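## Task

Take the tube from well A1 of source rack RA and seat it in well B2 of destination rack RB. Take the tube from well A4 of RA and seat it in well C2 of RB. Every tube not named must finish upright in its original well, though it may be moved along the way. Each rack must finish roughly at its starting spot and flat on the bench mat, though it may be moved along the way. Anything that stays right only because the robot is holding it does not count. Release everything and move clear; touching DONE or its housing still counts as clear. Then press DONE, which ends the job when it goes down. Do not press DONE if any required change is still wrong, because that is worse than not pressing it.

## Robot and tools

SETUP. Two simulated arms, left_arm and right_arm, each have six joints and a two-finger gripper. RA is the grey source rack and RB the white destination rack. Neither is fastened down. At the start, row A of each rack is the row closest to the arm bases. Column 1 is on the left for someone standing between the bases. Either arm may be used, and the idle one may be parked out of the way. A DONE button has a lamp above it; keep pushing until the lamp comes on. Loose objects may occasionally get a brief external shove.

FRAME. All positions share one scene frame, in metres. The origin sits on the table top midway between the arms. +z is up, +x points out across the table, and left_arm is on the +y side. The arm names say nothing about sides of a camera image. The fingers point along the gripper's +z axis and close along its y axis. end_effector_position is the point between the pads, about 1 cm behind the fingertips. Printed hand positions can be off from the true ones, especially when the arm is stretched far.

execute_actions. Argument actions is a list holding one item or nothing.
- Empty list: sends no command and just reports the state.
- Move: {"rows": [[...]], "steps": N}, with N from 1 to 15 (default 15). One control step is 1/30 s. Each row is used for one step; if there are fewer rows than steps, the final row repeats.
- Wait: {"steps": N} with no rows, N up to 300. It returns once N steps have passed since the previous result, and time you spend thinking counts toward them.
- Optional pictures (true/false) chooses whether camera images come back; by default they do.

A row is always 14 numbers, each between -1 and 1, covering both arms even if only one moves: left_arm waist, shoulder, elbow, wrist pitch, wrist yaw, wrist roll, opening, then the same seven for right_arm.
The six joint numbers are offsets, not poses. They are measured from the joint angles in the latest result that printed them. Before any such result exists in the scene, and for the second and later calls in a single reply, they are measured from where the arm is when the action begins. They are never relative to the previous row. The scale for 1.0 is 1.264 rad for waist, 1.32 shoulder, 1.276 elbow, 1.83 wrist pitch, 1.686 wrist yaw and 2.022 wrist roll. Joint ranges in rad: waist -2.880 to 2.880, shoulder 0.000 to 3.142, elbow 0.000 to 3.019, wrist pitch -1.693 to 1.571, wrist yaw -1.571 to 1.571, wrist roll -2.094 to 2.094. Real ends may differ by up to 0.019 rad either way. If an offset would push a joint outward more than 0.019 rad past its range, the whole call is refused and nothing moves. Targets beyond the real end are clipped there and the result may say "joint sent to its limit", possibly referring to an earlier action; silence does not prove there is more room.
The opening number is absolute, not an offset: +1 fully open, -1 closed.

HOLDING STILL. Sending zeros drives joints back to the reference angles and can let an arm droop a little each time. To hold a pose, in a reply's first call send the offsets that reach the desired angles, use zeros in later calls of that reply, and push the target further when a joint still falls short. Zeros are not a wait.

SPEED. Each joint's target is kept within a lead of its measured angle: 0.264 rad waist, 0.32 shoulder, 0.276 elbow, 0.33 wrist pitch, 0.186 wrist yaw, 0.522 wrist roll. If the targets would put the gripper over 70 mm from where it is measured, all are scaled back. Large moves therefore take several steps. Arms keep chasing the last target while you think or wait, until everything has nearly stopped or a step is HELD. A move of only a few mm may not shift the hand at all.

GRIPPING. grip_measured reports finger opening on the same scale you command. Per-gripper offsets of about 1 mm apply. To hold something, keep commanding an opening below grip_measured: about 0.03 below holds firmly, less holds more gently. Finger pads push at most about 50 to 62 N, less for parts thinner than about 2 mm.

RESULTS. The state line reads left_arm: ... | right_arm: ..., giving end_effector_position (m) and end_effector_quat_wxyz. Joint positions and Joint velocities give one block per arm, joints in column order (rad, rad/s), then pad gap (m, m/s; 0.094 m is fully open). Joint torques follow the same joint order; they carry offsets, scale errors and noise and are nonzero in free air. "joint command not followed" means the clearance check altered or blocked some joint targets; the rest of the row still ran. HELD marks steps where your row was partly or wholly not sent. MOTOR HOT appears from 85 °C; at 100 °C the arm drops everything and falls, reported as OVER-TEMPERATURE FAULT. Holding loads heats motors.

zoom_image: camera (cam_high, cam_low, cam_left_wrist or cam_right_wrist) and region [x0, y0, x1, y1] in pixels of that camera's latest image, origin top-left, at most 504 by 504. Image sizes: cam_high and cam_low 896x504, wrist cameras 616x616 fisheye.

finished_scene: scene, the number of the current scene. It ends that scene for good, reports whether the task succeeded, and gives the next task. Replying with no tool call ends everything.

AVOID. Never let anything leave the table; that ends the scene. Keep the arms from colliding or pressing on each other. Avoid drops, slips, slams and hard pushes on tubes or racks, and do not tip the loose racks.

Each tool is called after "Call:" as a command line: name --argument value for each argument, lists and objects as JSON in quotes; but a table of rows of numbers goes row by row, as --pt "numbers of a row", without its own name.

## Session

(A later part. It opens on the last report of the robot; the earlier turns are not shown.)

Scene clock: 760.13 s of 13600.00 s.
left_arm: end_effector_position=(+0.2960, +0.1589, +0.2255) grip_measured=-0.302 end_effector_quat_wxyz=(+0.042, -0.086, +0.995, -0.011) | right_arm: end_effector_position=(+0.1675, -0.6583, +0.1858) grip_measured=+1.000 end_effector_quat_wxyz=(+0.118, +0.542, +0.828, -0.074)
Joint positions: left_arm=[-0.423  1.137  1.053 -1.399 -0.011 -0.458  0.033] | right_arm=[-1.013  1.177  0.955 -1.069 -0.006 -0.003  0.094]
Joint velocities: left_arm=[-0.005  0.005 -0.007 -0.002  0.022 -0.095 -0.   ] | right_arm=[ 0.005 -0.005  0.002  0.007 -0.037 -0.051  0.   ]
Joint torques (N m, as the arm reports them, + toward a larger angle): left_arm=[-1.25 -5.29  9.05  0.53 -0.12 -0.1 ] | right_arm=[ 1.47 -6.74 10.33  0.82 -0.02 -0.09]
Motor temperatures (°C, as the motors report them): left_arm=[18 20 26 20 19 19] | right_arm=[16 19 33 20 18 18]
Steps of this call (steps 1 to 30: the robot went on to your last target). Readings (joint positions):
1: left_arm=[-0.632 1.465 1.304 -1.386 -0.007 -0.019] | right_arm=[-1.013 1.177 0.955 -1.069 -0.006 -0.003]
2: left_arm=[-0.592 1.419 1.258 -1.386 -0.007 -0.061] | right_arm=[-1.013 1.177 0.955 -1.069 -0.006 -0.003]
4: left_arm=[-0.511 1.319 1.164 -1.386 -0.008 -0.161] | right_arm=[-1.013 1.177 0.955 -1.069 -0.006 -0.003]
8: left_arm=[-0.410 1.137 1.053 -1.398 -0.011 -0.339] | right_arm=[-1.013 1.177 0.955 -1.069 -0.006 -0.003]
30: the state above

Call:
execute_actions --actions '[{"rows":[[0.04,0,0,0,0.01,0,-0.3,0,0,0.02,0,0,0,1],[0.08,0,-0.01,0,0.01,0,-0.3,0,0,0.02,0,0,0,1],[0.12,0,-0.02,0,0.01,0,-0.3,0,0,0.02,0,0,0,1],[0.16,0,-0.03,0.01,0.01,0,-0.3,0,0,0.02,0,0,0,1],[0.2,0.01,-0.04,0.02,0.01,0,-0.3,0,0,0.02,0,0,0,1],[0.23,0.015,-0.06,0.03,0.01,0,-0.3,0,0,0.02,0,0,0,1],[0.255,0.02,-0.08,0.04,0.01,0,-0.3,0,0,0.02,0,0,0,1],[0.27,0.026,-0.106,0.057,0.01,0,-0.3,0,0,0.02,0,0,0,1]]}]' --pictures false

Call:
execute_actions --actions '[{"steps":12}]'

Scene clock: 771.27 s of 13600.00 s.
left_arm: end_effector_position=(+0.2825, +0.2691, +0.1567) grip_measured=-0.301 end_effector_quat_wxyz=(-0.012, -0.260, +0.965, +0.001) | right_arm: end_effector_position=(+0.1675, -0.6583, +0.1858) grip_measured=+1.000 end_effector_quat_wxyz=(+0.118, +0.542, +0.828, -0.074)
Joint positions: left_arm=[-0.069  1.176  0.901 -1.32   0.003 -0.459  0.033] | right_arm=[-1.013  1.177  0.955 -1.069 -0.006 -0.003  0.094]
Joint velocities: left_arm=[-0.093 -0.005 -0.007  0.095 -0.081 -0.007  0.   ] | right_arm=[-0.005  0.005 -0.007 -0.022  0.037 -0.066  0.   ]
Joint torques (N m, as the arm reports them, + toward a larger angle): left_arm=[-0.48 -5.8   8.99  1.18 -0.09  0.04] | right_arm=[ 1.67 -5.98 10.51  0.81  0.02 -0.08]
Motor temperatures (°C, as the motors report them): left_arm=[18 19 26 20 19 19] | right_arm=[16 19 33 20 18 18]
Steps of this call (steps 1 to 15: the robot went on to your last target; steps 16 to 100: nothing new was sent; then 7.30 s passed at rest; steps 101 to 115: all 15 steps of this action). Readings (joint positions):
101: left_arm=[-0.419 1.137 1.053 -1.399 -0.002 -0.459] | right_arm=[-1.013 1.177 0.955 -1.069 -0.006 -0.003]
102: left_arm=[-0.406 1.137 1.051 -1.399 0.004 -0.459] | right_arm=[-1.013 1.177 0.955 -1.069 -0.006 -0.003]
104: left_arm=[-0.342 1.137 1.040 -1.399 0.008 -0.459] | right_arm=[-1.013 1.177 0.955 -1.069 -0.006 -0.003]
108: left_arm=[-0.132 1.141 0.973 -1.351 0.006 -0.459] | right_arm=[-1.013 1.177 0.955 -1.069 -0.006 -0.003]
115: the state above

Scene clock: 771.67 s of 13600.00 s.
left_arm: end_effector_position=(+0.2836, +0.2681, +0.1567) grip_measured=-0.301 end_effector_quat_wxyz=(-0.010, -0.258, +0.966, +0.001) | right_arm: end_effector_position=(+0.1675, -0.6583, +0.1858) grip_measured=+1.000 end_effector_quat_wxyz=(+0.118, +0.542, +0.828, -0.074)
Joint positions: left_arm=[-0.072  1.176  0.901 -1.316  0.003 -0.459  0.033] | right_arm=[-1.013  1.177  0.955 -1.069 -0.006 -0.003  0.094]
Joint velocities: left_arm=[ 0.005 -0.015 -0.017 -0.002  0.022 -0.037 -0.001] | right_arm=[-0.015 -0.005 -0.022 -0.002 -0.007 -0.022  0.   ]
Joint torques (N m, as the arm reports them, + toward a larger angle): left_arm=[-1.13 -6.23  8.88  1.16 -0.08  0.05] | right_arm=[ 1.4  -6.4  10.35  0.51 -0.05 -0.08]
Motor temperatures (°C, as the motors report them): left_arm=[18 19 26 20 19 19] | right_arm=[16 19 33 20 18 18]
Steps of this call (steps 1 to 12: the robot went on to your last target). Readings (joint positions):
1: left_arm=[-0.071 1.176 0.901 -1.318 0.003 -0.459] | right_arm=[-1.013 1.177 0.955 -1.069 -0.006 -0.003]
2: left_arm=[-0.072 1.176 0.901 -1.317 0.003 -0.459] | right_arm=[-1.013 1.177 0.955 -1.069 -0.006 -0.003]
4: left_arm=[-0.072 1.176 0.901 -1.316 0.003 -0.459] | right_arm=[-1.013 1.177 0.955 -1.069 -0.006 -0.003]
8: left_arm=[-0.072 1.176 0.901 -1.316 0.003 -0.459] | right_arm=[-1.013 1.177 0.955 -1.069 -0.006 -0.003]
12: the state above

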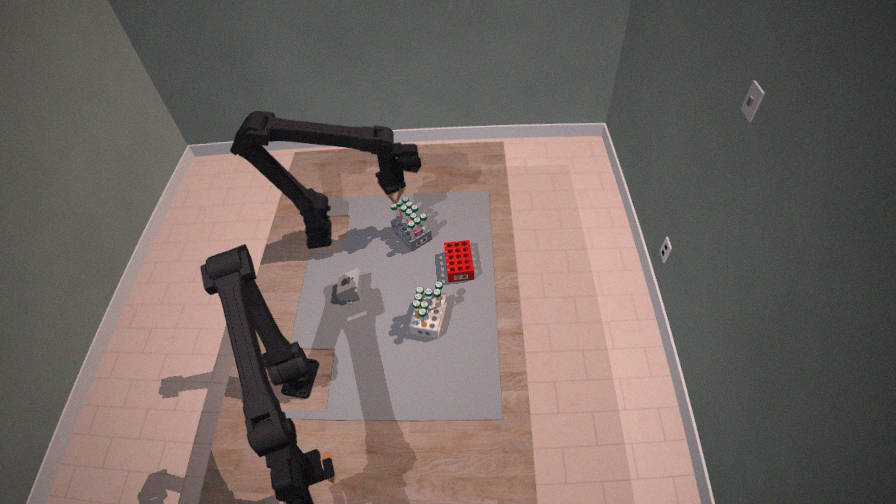

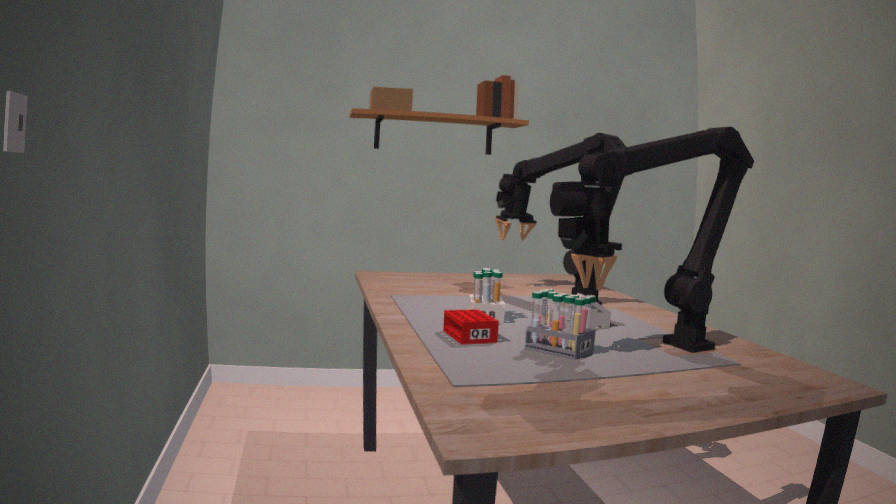

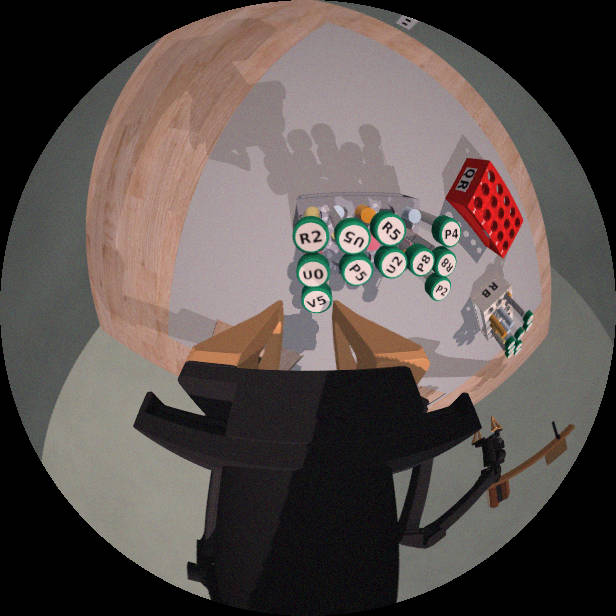

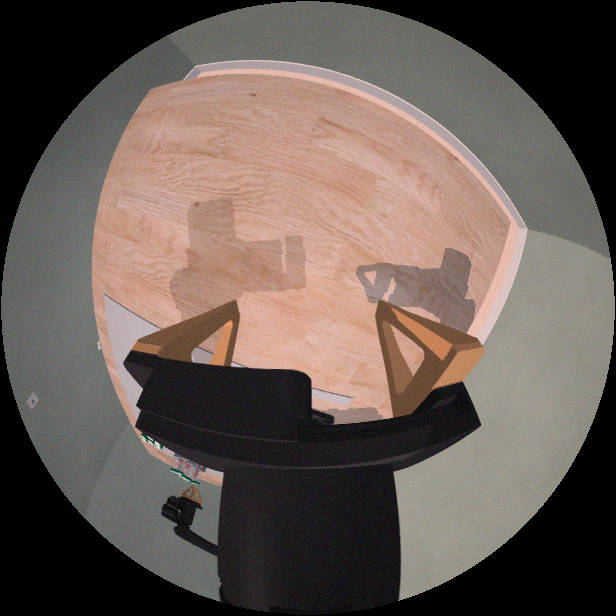

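Call:
execute_actions --actions '[{"rows":[[-0.022,0,0,0,0,0,-0.3,0,0,0.02,0,0,0,1],[-0.022,0,0,0,0,0,-0.3,0,0,0.02,0,0,0,1],[-0.022,0,0,0.01,0,0,-0.3,0,0,0.02,0,0,0,1],[-0.022,0.01,-0.01,0.02,0,0,-0.3,0,0,0.02,0,0,0,1],[-0.022,0.012,-0.02,0.03,0,0,-0.3,0,0,0.02,0,0,0,1],[-0.022,0.014,-0.03,0.04,0,0,-0.3,0,0,0.02,0,0,0,1],[-0.022,0.016,-0.04,0.05,0,0,-0.3,0,0,0.02,0,0,0,1],[-0.022,0.018,-0.05,0.06,0,0,-0.3,0,0,0.02,0,0,0,1],[-0.022,0.02,-0.056,0.067,0,0,-0.3,0,0,0.02,0,0,0,1]]}]'

Scene clock: 783.87 s of 13600.00 s.
left_arm: end_effector_position=(+0.2786, +0.2620, +0.1213) grip_measured=-0.301 end_effector_quat_wxyz=(-0.012, -0.249, +0.968, +0.001) | right_arm: end_effector_position=(+0.1675, -0.6583, +0.1858) grip_measured=+1.000 end_effector_quat_wxyz=(+0.118, +0.542, +0.828, -0.074)
Joint positions: left_arm=[-0.092  1.198  0.821 -1.217  0.003 -0.459  0.033] | right_arm=[-1.013  1.177  0.955 -1.069 -0.006 -0.003  0.094]
Joint velocities: left_arm=[-0.015 -0.015 -0.002  0.032  0.051 -0.081 -0.001] | right_arm=[-0.005 -0.005  0.002 -0.012 -0.022  0.066  0.   ]
Joint torques (N m, as the arm reports them, + toward a larger angle): left_arm=[-0.86 -5.51  8.21  1.33 -0.16  0.03] | right_arm=[ 1.82 -5.37 10.49  0.73 -0.05 -0.04]
Motor temperatures (°C, as the motors report them): left_arm=[18 19 26 20 19 19] | right_arm=[16 19 33 20 18 18]
Steps of this call (steps 1 to 15: the robot went on to your last target; steps 16 to 90: nothing new was sent; then 8.70 s passed at rest; steps 91 to 105: all 15 steps of this action). Readings (joint positions):
91: left_arm=[-0.074 1.176 0.901 -1.316 0.003 -0.459] | right_arm=[-1.013 1.177 0.955 -1.069 -0.006 -0.003]
92: left_arm=[-0.078 1.176 0.901 -1.316 0.003 -0.459] | right_arm=[-1.013 1.177 0.955 -1.069 -0.006 -0.003]
94: left_arm=[-0.086 1.176 0.899 -1.312 0.003 -0.459] | right_arm=[-1.013 1.177 0.955 -1.069 -0.006 -0.003]
98: left_arm=[-0.092 1.177 0.863 -1.257 0.003 -0.459] | right_arm=[-1.013 1.177 0.955 -1.069 -0.006 -0.003]
105: the state above

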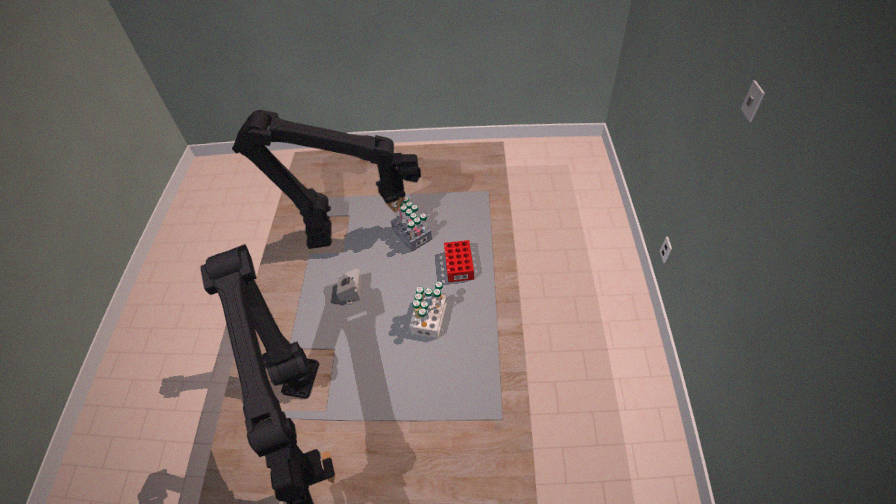

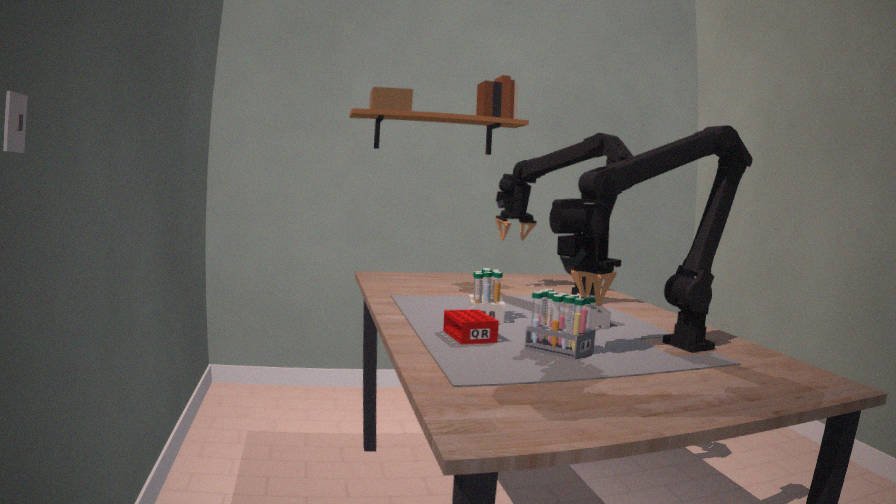

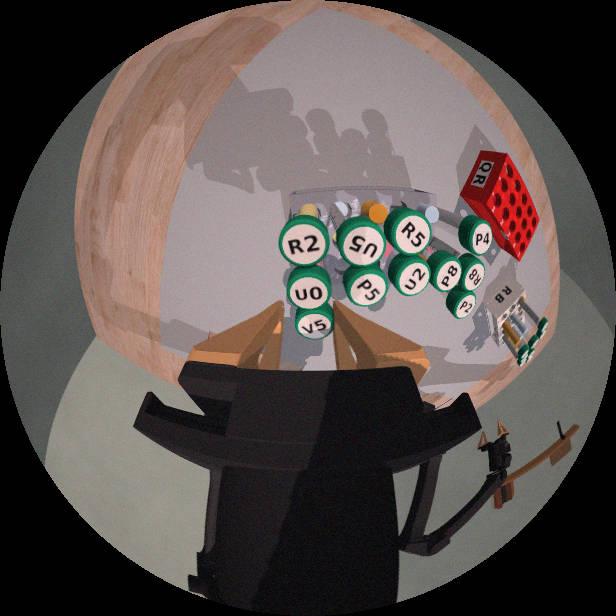

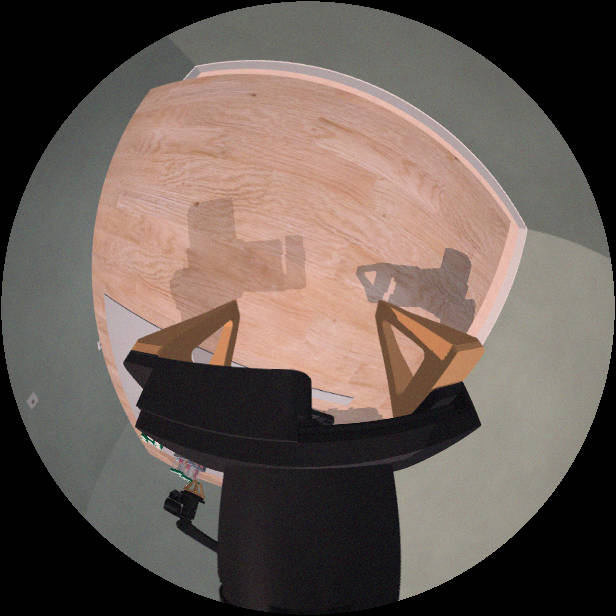

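Call:
execute_actions --actions '[{"rows":[[-0.014,0,0.02,-0.015,0,0,-0.3,0,0,0.02,0,0,0,1],[-0.014,0,0.02,-0.015,0,0,-0.3,0,0,0.02,0,0,0,1],[-0.014,0,0.02,-0.015,0,0,-0.3,0,0,0.02,0,0,0,1],[-0.014,0,0.02,-0.015,0,0,-0.4,0,0,0.02,0,0,0,1],[-0.014,0,0.02,-0.015,0,0,-0.46,0,0,0.02,0,0,0,1],[-0.014,0,0.02,-0.015,0,0,-0.52,0,0,0.02,0,0,0,1],[-0.014,0,0.02,-0.015,0,0,-0.58,0,0,0.02,0,0,0,1]]}]'

Call:
zoom_image --camera "cam_high" --region '[370,170,450,260]'

Call:
zoom_image --camera "cam_low" --region '[520,260,630,365]'

Scene clock: 794.87 s of 13600.00 s.
left_arm: end_effector_position=(+0.2768, +0.2586, +0.1214) grip_measured=-0.548 end_effector_quat_wxyz=(-0.016, -0.244, +0.970, +0.001) | right_arm: end_effector_position=(+0.1675, -0.6583, +0.1858) grip_measured=+1.000 end_effector_quat_wxyz=(+0.118, +0.542, +0.828, -0.074)
Joint positions: left_arm=[-0.102  1.198  0.821 -1.225  0.005 -0.459  0.021] | right_arm=[-1.013  1.177  0.955 -1.069 -0.006 -0.003  0.094]
Joint velocities: left_arm=[-0.005  0.005 -0.007  0.007 -0.007 -0.081 -0.001] | right_arm=[-0.005  0.005  0.012 -0.007  0.007 -0.037  0.   ]
Joint torques (N m, as the arm reports them, + toward a larger angle): left_arm=[-1.21 -5.58  9.38 -0.38 -0.28  0.03] | right_arm=[ 1.35 -6.1  10.27  0.79  0.02 -0.1 ]
Motor temperatures (°C, as the motors report them): left_arm=[18 19 26 20 19 19] | right_arm=[16 19 33 20 18 18]
Steps of this call (steps 1 to 15: the robot went on to your last target; steps 16 to 90: nothing new was sent; then 7.50 s passed at rest; steps 91 to 105: all 15 steps of this action). Readings (joint positions):
91: left_arm=[-0.092 1.198 0.821 -1.217 0.003 -0.459] | right_arm=[-1.013 1.177 0.955 -1.069 -0.006 -0.003]
92: left_arm=[-0.094 1.198 0.821 -1.220 0.003 -0.459] | right_arm=[-1.013 1.177 0.955 -1.069 -0.006 -0.003]
94: left_arm=[-0.097 1.198 0.821 -1.225 0.003 -0.459] | right_arm=[-1.013 1.177 0.955 -1.069 -0.006 -0.003]
98: left_arm=[-0.102 1.198 0.821 -1.225 0.005 -0.459] | right_arm=[-1.013 1.177 0.955 -1.069 -0.006 -0.003]
105: the state above

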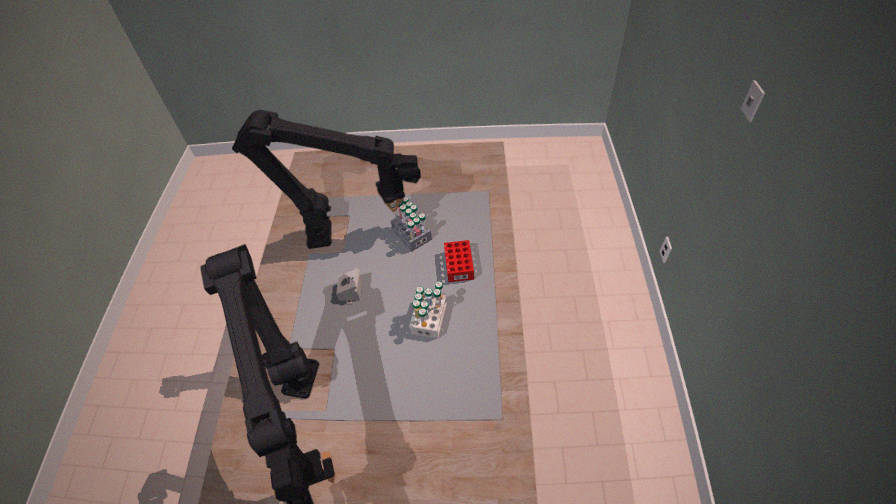

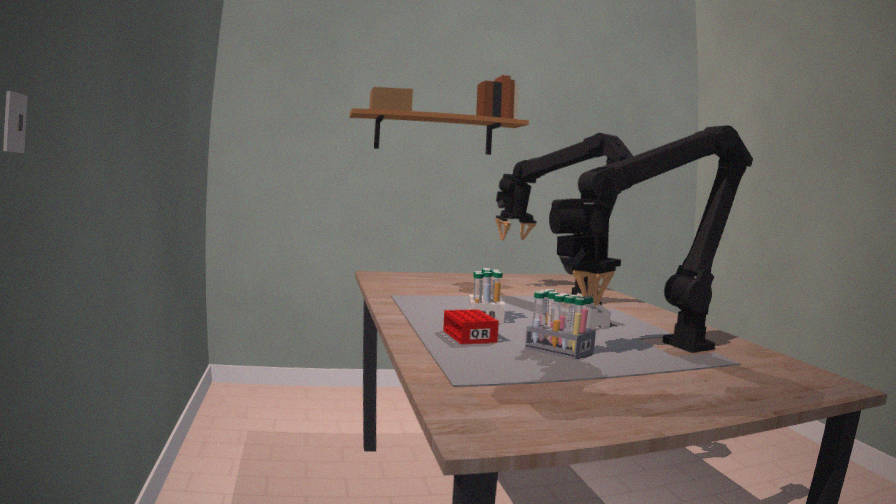

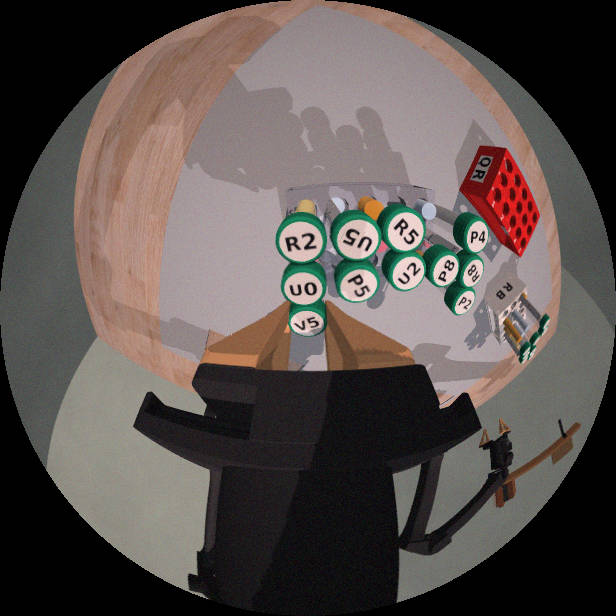

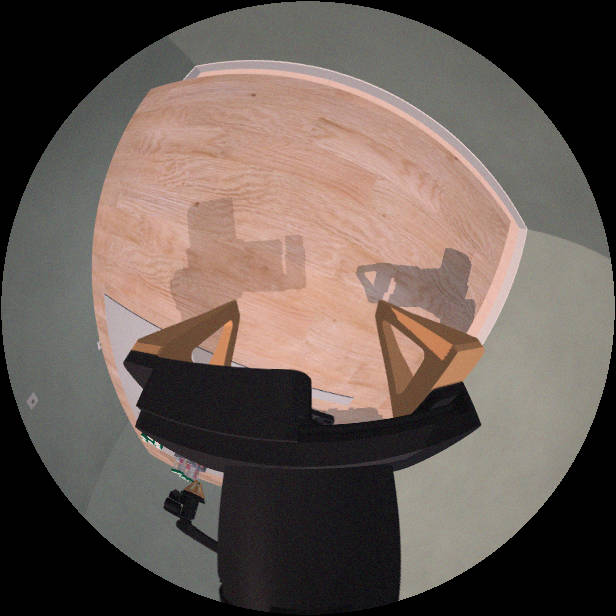

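Region (370, 170, 450, 260) of cam_high's 896x504 image, scaled by 5.600, with more detail than that image has.

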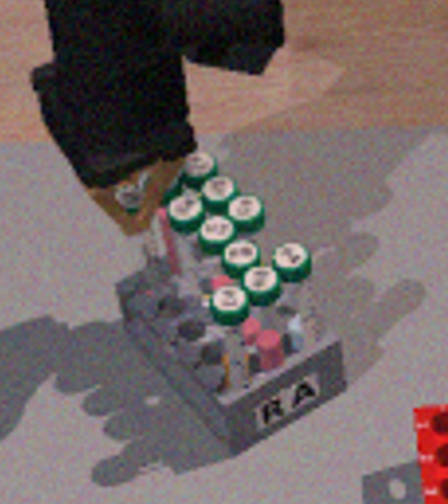

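Region (520, 260, 630, 365) of cam_low's 896x504 image, scaled by 4.582, with more detail than that image has; it fills the top 481 rows of this view, and the rest is white.

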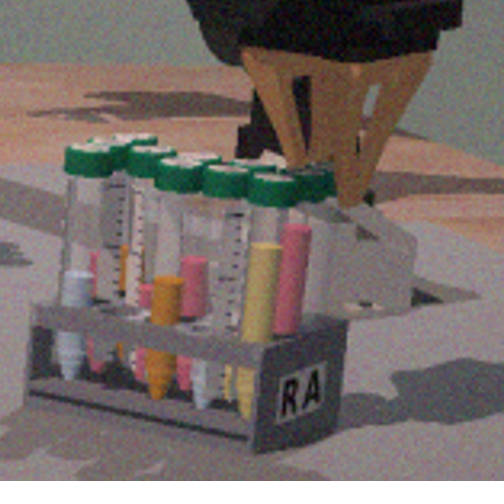

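Call:
execute_actions --actions '[{"rows":[[0,-0.02,0.05,-0.015,0,0,-0.58,0,0,0.02,0,0,0,1],[0,-0.025,0.062,-0.027,0,0,-0.58,0,0,0.02,0,0,0,1],[0,-0.03,0.073,-0.038,0,0,-0.58,0,0,0.02,0,0,0,1],[0,-0.034,0.085,-0.048,0,0,-0.58,0,0,0.02,0,0,0,1],[0,-0.038,0.096,-0.058,0,0,-0.58,0,0,0.02,0,0,0,1],[0,-0.042,0.108,-0.068,0,0,-0.58,0,0,0.02,0,0,0,1],[0,-0.045,0.12,-0.08,0,0,-0.58,0,0,0.02,0,0,0,1],[0,-0.048,0.13,-0.09,0,0,-0.58,0,0,0.02,0,0,0,1],[0,-0.05,0.14,-0.1,0,0,-0.58,0,0,0.02,0,0,0,1],[0,-0.052,0.155,-0.11,0,0,-0.58,0,0,0.02,0,0,0,1]]}]'

Scene clock: 805.10 s of 13600.00 s.
left_arm: end_effector_position=(+0.2845, +0.2587, +0.1958) grip_measured=-0.548 end_effector_quat_wxyz=(+0.002, -0.244, +0.970, -0.004) | right_arm: end_effector_position=(+0.1675, -0.6583, +0.1858) grip_measured=+1.000 end_effector_quat_wxyz=(+0.118, +0.542, +0.828, -0.074)
Joint positions: left_arm=[-0.102  1.135  0.975 -1.404  0.006 -0.459  0.021] | right_arm=[-1.013  1.177  0.955 -1.069 -0.006 -0.003  0.094]
Joint velocities: left_arm=[-0.005 -0.063  0.017 -0.042  0.007  0.007  0.   ] | right_arm=[ 0.005 -0.015 -0.002  0.002 -0.037 -0.051  0.   ]
Joint torques (N m, as the arm reports them, + toward a larger angle): left_arm=[-0.16 -5.74 11.23 -0.32 -0.23  0.03] | right_arm=[ 1.39 -7.06 10.28  0.42 -0.05 -0.12]
Motor temperatures (°C, as the motors report them): left_arm=[18 19 26 20 19 19] | right_arm=[16 19 33 20 18 18]
Steps of this call (steps 1 to 15: the robot went on to your last target; steps 16 to 150: nothing new was sent; then 4.73 s passed at rest; steps 151 to 165: all 15 steps of this action). Readings (joint positions):
151: left_arm=[-0.102 1.198 0.821 -1.227 0.005 -0.459] | right_arm=[-1.013 1.177 0.955 -1.069 -0.006 -0.003]
152: left_arm=[-0.102 1.198 0.824 -1.233 0.006 -0.459] | right_arm=[-1.013 1.177 0.955 -1.069 -0.006 -0.003]
154: left_arm=[-0.102 1.196 0.839 -1.259 0.006 -0.459] | right_arm=[-1.013 1.177 0.955 -1.069 -0.006 -0.003]
158: left_arm=[-0.102 1.176 0.898 -1.334 0.006 -0.459] | right_arm=[-1.013 1.177 0.955 -1.069 -0.006 -0.003]
165: the state above

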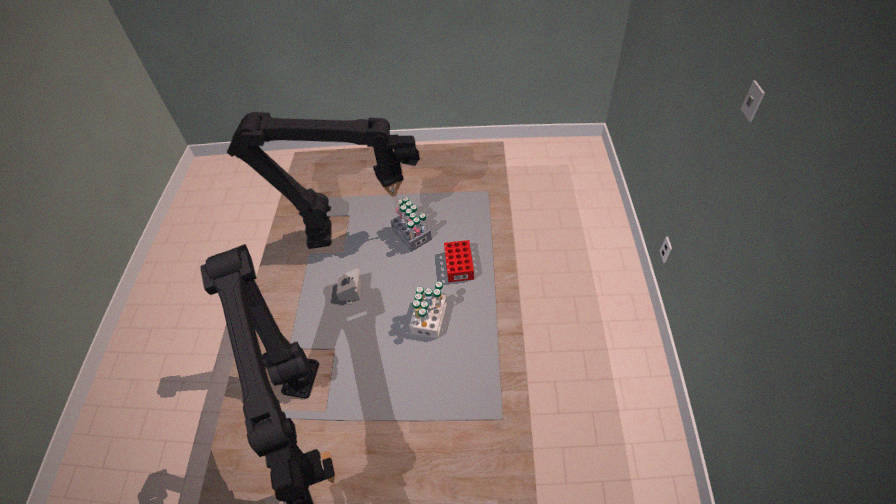

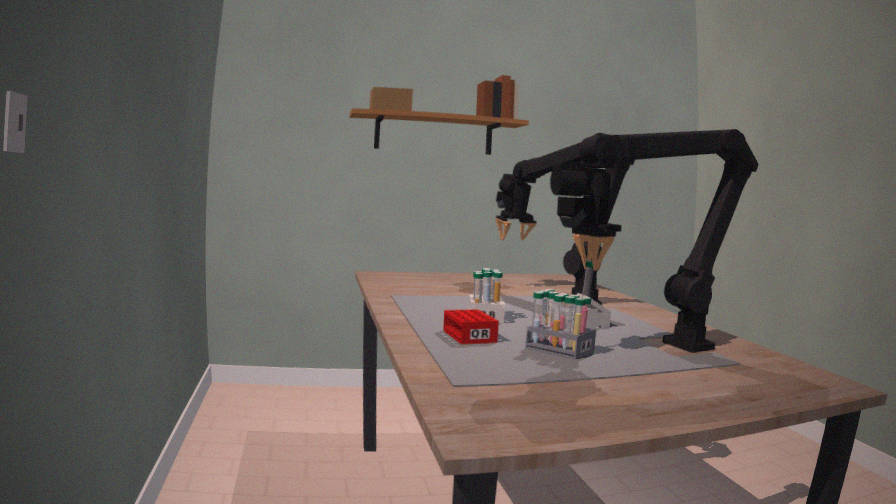

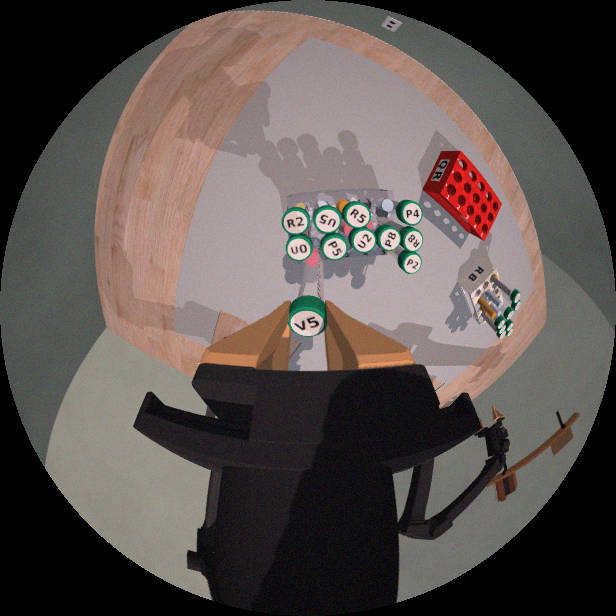

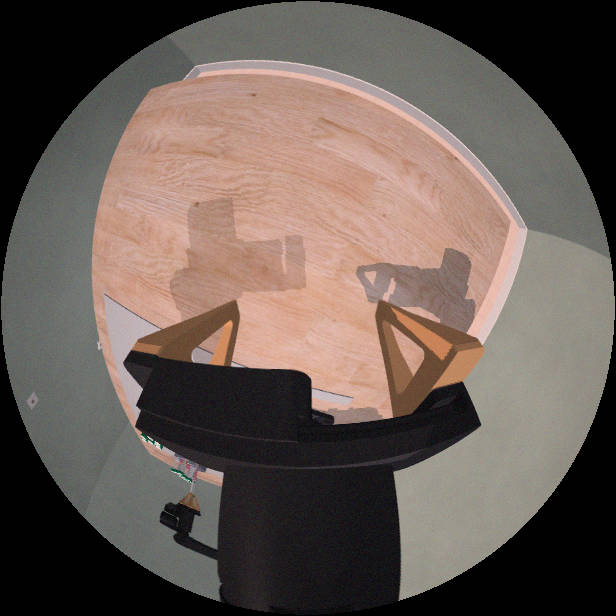

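Call:
execute_actions --actions '[{"rows":[[-0.02,0,0.03,-0.02,0,-0.02,-0.58,0,0,0.02,0,0,0,1],[-0.04,0,0.03,-0.02,0,-0.04,-0.58,0,0,0.02,0,0,0,1],[-0.06,0.01,0.04,-0.02,0,-0.06,-0.58,0,0,0.02,0,0,0,1],[-0.075,0.02,0.05,-0.02,0,-0.08,-0.58,0,0,0.02,0,0,0,1],[-0.09,0.03,0.06,-0.02,0,-0.1,-0.58,0,0,0.02,0,0,0,1],[-0.095,0.04,0.07,-0.02,0,-0.11,-0.58,0,0,0.02,0,0,0,1],[-0.095,0.05,0.08,-0.02,0,-0.11,-0.58,0,0,0.02,0,0,0,1],[-0.095,0.06,0.09,-0.02,0,-0.11,-0.58,0,0,0.02,0,0,0,1],[-0.095,0.072,0.1,-0.02,0,-0.11,-0.58,0,0,0.02,0,0,0,1]]}]' --pictures false

Call:
execute_actions --actions '[{"steps":12}]'

Call:
zoom_image --camera "cam_high" --region '[370,170,450,260]'

Call:
zoom_image --camera "cam_left_wrist" --region '[230,190,390,330]'

Scene clock: 826.80 s of 13600.00 s.
left_arm: end_effector_position=(+0.3076, +0.2197, +0.1955) grip_measured=-0.548 end_effector_quat_wxyz=(-0.018, -0.281, +0.960, +0.004) | right_arm: end_effector_position=(+0.1675, -0.6583, +0.1858) grip_measured=+1.000 end_effector_quat_wxyz=(+0.118, +0.542, +0.828, -0.074)
Joint positions: left_arm=[-0.224  1.231  1.05  -1.426  0.006 -0.656  0.021] | right_arm=[-1.013  1.177  0.955 -1.069 -0.006 -0.003  0.094]
Joint velocities: left_arm=[-0.005 -0.015  0.017  0.012  0.007 -0.051 -0.002] | right_arm=[-0.005  0.005  0.002 -0.002 -0.037  0.081  0.   ]
Joint torques (N m, as the arm reports them, + toward a larger angle): left_arm=[-0.14 -6.85 11.9  -0.12 -0.21 -0.09] | right_arm=[ 1.82 -5.94 10.28  0.66  0.   -0.13]
Motor temperatures (°C, as the motors report them): left_arm=[18 19 27 20 19 19] | right_arm=[16 19 33 20 18 18]
Steps of this call (steps 1 to 15: the robot went on to your last target; steps 16 to 110: nothing new was sent; then 17.53 s passed at rest; steps 111 to 125: all 15 steps of this action). Readings (joint positions):
111: left_arm=[-0.103 1.134 0.975 -1.411 0.006 -0.464] | right_arm=[-1.013 1.177 0.955 -1.069 -0.006 -0.003]
112: left_arm=[-0.108 1.134 0.975 -1.415 0.006 -0.476] | right_arm=[-1.013 1.177 0.955 -1.069 -0.006 -0.003]
114: left_arm=[-0.138 1.135 0.975 -1.421 0.006 -0.516] | right_arm=[-1.013 1.177 0.955 -1.069 -0.006 -0.003]
118: left_arm=[-0.215 1.169 1.003 -1.426 0.006 -0.604] | right_arm=[-1.013 1.177 0.955 -1.069 -0.006 -0.003]
125: the state above

Scene clock: 827.20 s of 13600.00 s.
left_arm: end_effector_position=(+0.3076, +0.2197, +0.1955) grip_measured=-0.548 end_effector_quat_wxyz=(-0.018, -0.287, +0.958, +0.004) | right_arm: end_effector_position=(+0.1675, -0.6583, +0.1858) grip_measured=+1.000 end_effector_quat_wxyz=(+0.118, +0.542, +0.828, -0.074)
Joint positions: left_arm=[-0.224  1.231  1.05  -1.426  0.006 -0.669  0.021] | right_arm=[-1.013  1.177  0.955 -1.069 -0.006 -0.003  0.094]
Joint velocities: left_arm=[-0.015 -0.005  0.007  0.007  0.022 -0.007 -0.   ] | right_arm=[-0.024 -0.005  0.012  0.007  0.066  0.007  0.   ]
Joint torques (N m, as the arm reports them, + toward a larger angle): left_arm=[ 0.24 -7.35 11.87 -0.14 -0.2  -0.1 ] | right_arm=[ 1.51 -6.86 10.41  0.67 -0.01 -0.13]
Motor temperatures (°C, as the motors report them): left_arm=[18 19 27 20 19 19] | right_arm=[16 19 33 20 18 18]
Steps of this call (steps 1 to 12: the robot went on to your last target). Readings (joint positions):
1: left_arm=[-0.224 1.231 1.050 -1.426 0.006 -0.659] | right_arm=[-1.013 1.177 0.955 -1.069 -0.006 -0.003]
2: left_arm=[-0.224 1.231 1.050 -1.426 0.006 -0.661] | right_arm=[-1.013 1.177 0.955 -1.069 -0.006 -0.003]
4: left_arm=[-0.224 1.231 1.050 -1.426 0.006 -0.665] | right_arm=[-1.013 1.177 0.955 -1.069 -0.006 -0.003]
8: left_arm=[-0.224 1.231 1.050 -1.426 0.006 -0.668] | right_arm=[-1.013 1.177 0.955 -1.069 -0.006 -0.003]
12: the state above

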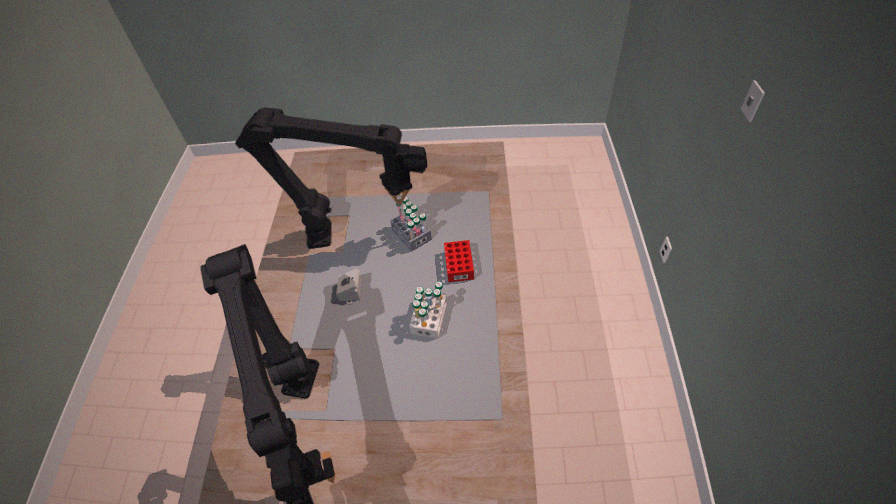

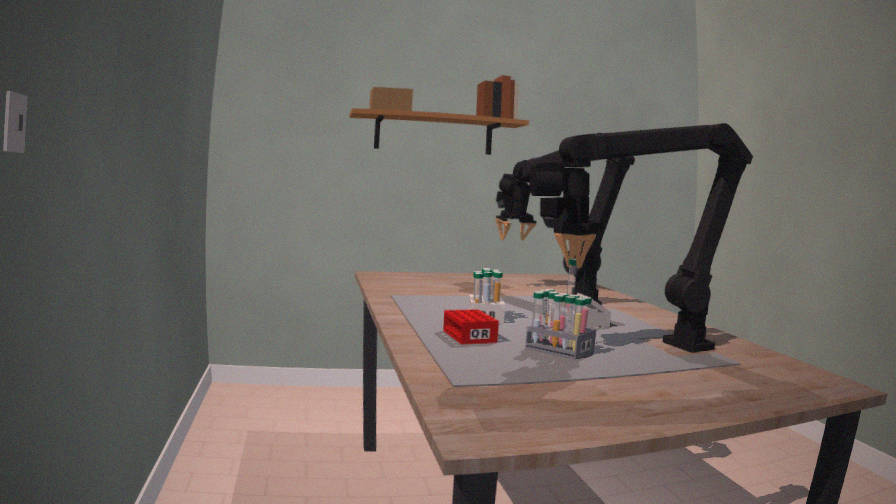

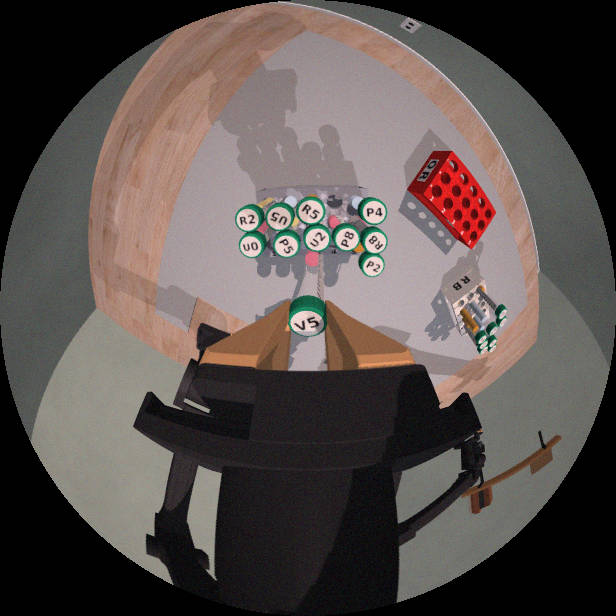

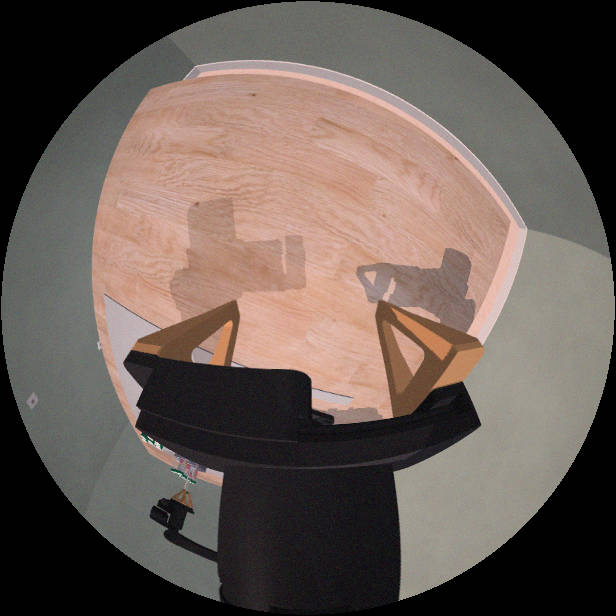

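Region (370, 170, 450, 260) of cam_high's 896x504 image, scaled by 5.600, with more detail than that image has.

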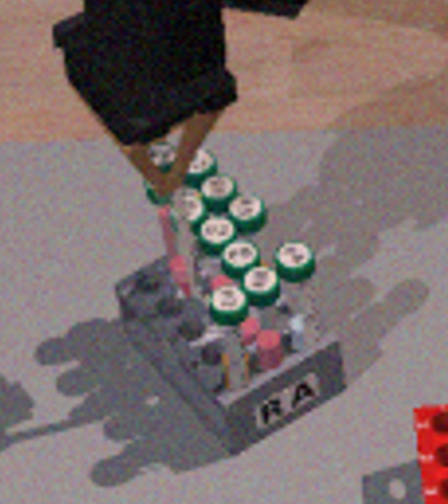

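Region (230, 190, 390, 330) of cam_left_wrist's 616x616 image, scaled by 3.150, with more detail than that image has; it fills the top 441 rows of this view, and the rest is white.

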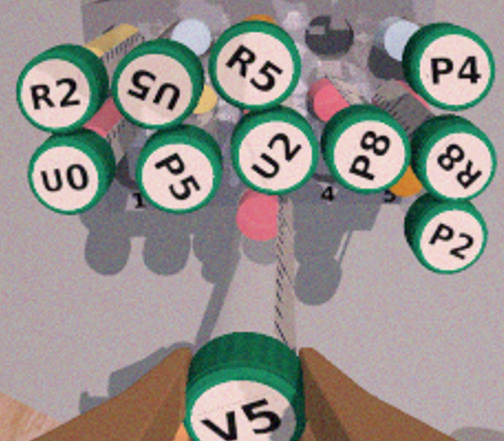

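Call:
execute_actions --actions '[{"rows":[[0,0.01,-0.004,0.016,0,0,-0.58,0,0,0.02,0,0,0,1],[0,0.012,-0.012,0.023,0,0,-0.58,0,0,0.02,0,0,0,1],[0,0.014,-0.02,0.03,0,0,-0.58,0,0,0.02,0,0,0,1],[0,0.016,-0.028,0.037,0,0,-0.58,0,0,0.02,0,0,0,1],[0,0.018,-0.035,0.044,0,0,-0.58,0,0,0.02,0,0,0,1],[0,0.019,-0.042,0.051,0,0,-0.58,0,0,0.02,0,0,0,1],[0,0.02,-0.048,0.058,0,0,-0.58,0,0,0.02,0,0,0,1]]}]'

Call:
zoom_image --camera "cam_high" --region '[370,170,450,260]'

Scene clock: 841.73 s of 13600.00 s.
left_arm: end_effector_position=(+0.3068, +0.2197, +0.1628) grip_measured=-0.548 end_effector_quat_wxyz=(-0.021, -0.287, +0.958, +0.005) | right_arm: end_effector_position=(+0.1675, -0.6583, +0.1858) grip_measured=+1.000 end_effector_quat_wxyz=(+0.118, +0.542, +0.828, -0.074)
Joint positions: left_arm=[-0.224  1.254  0.981 -1.34   0.006 -0.67   0.021] | right_arm=[-1.013  1.177  0.955 -1.069 -0.006 -0.003  0.094]
Joint velocities: left_arm=[-0.005 -0.024 -0.002  0.027 -0.095 -0.051  0.001] | right_arm=[-0.015 -0.005 -0.012 -0.017 -0.051 -0.037  0.   ]
Joint torques (N m, as the arm reports them, + toward a larger angle): left_arm=[-0.39 -6.26  8.4   1.18 -0.19  0.06] | right_arm=[ 1.47 -6.96 10.55  0.55  0.05 -0.13]
Motor temperatures (°C, as the motors report them): left_arm=[18 19 28 20 19 19] | right_arm=[16 19 33 20 18 18]
Steps of this call (steps 1 to 30: the robot went on to your last target; steps 31 to 90: nothing new was sent; then 11.03 s passed at rest; steps 91 to 105: all 15 steps of this action). Readings (joint positions):
91: left_arm=[-0.224 1.231 1.049 -1.424 0.006 -0.670] | right_arm=[-1.013 1.177 0.955 -1.069 -0.006 -0.003]
92: left_arm=[-0.224 1.231 1.046 -1.419 0.006 -0.670] | right_arm=[-1.013 1.177 0.955 -1.069 -0.006 -0.003]
94: left_arm=[-0.224 1.232 1.033 -1.398 0.006 -0.670] | right_arm=[-1.013 1.177 0.955 -1.069 -0.006 -0.003]
98: left_arm=[-0.224 1.240 0.994 -1.354 0.006 -0.670] | right_arm=[-1.013 1.177 0.955 -1.069 -0.006 -0.003]
105: the state above

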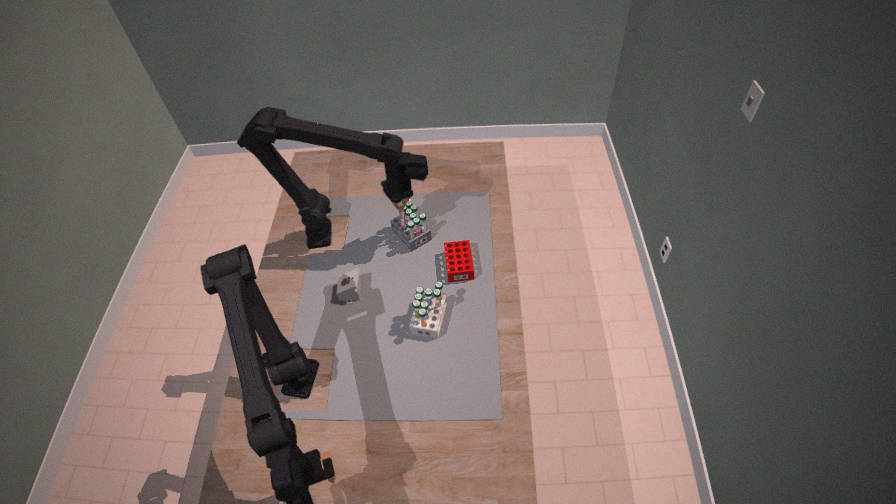

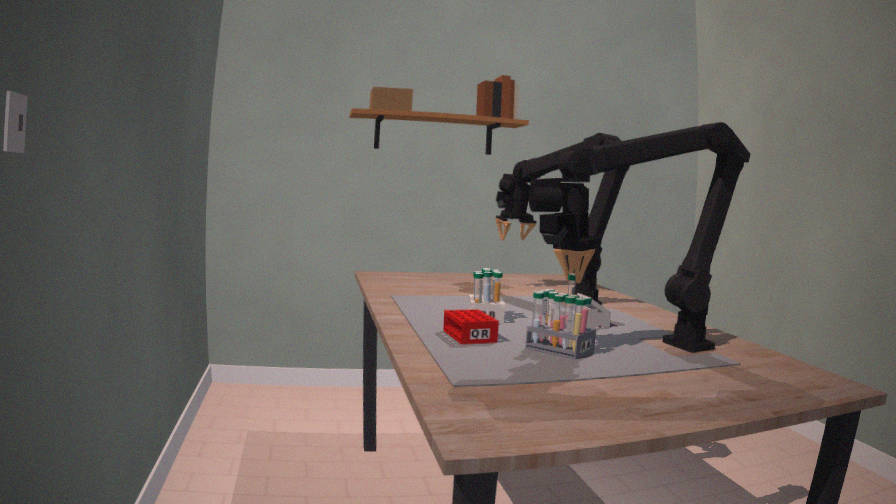

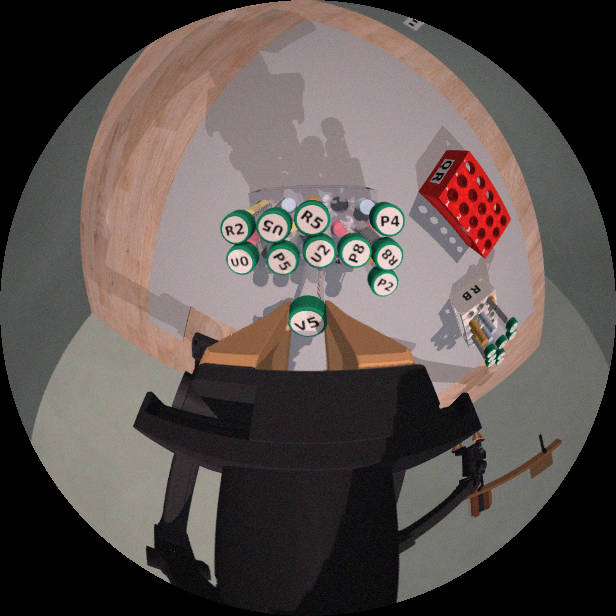

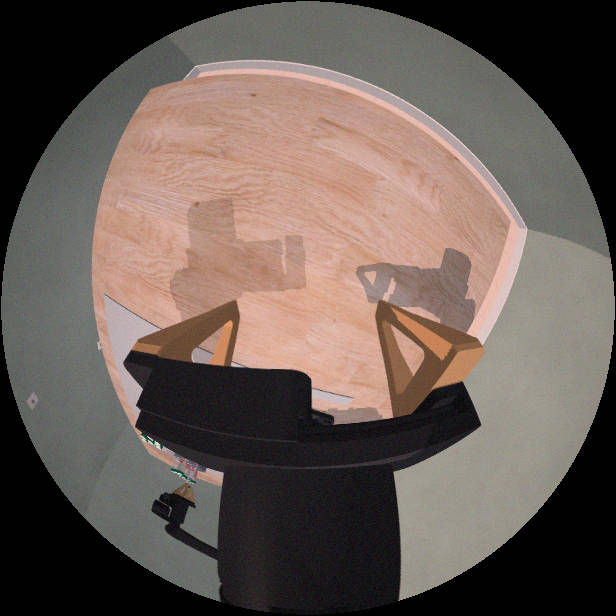

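Region (370, 170, 450, 260) of cam_high's 896x504 image, scaled by 5.600, with more detail than that image has.

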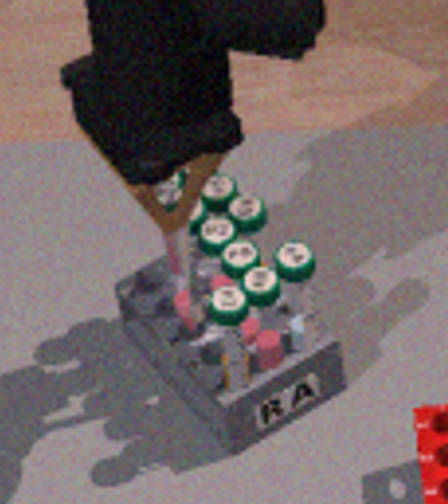

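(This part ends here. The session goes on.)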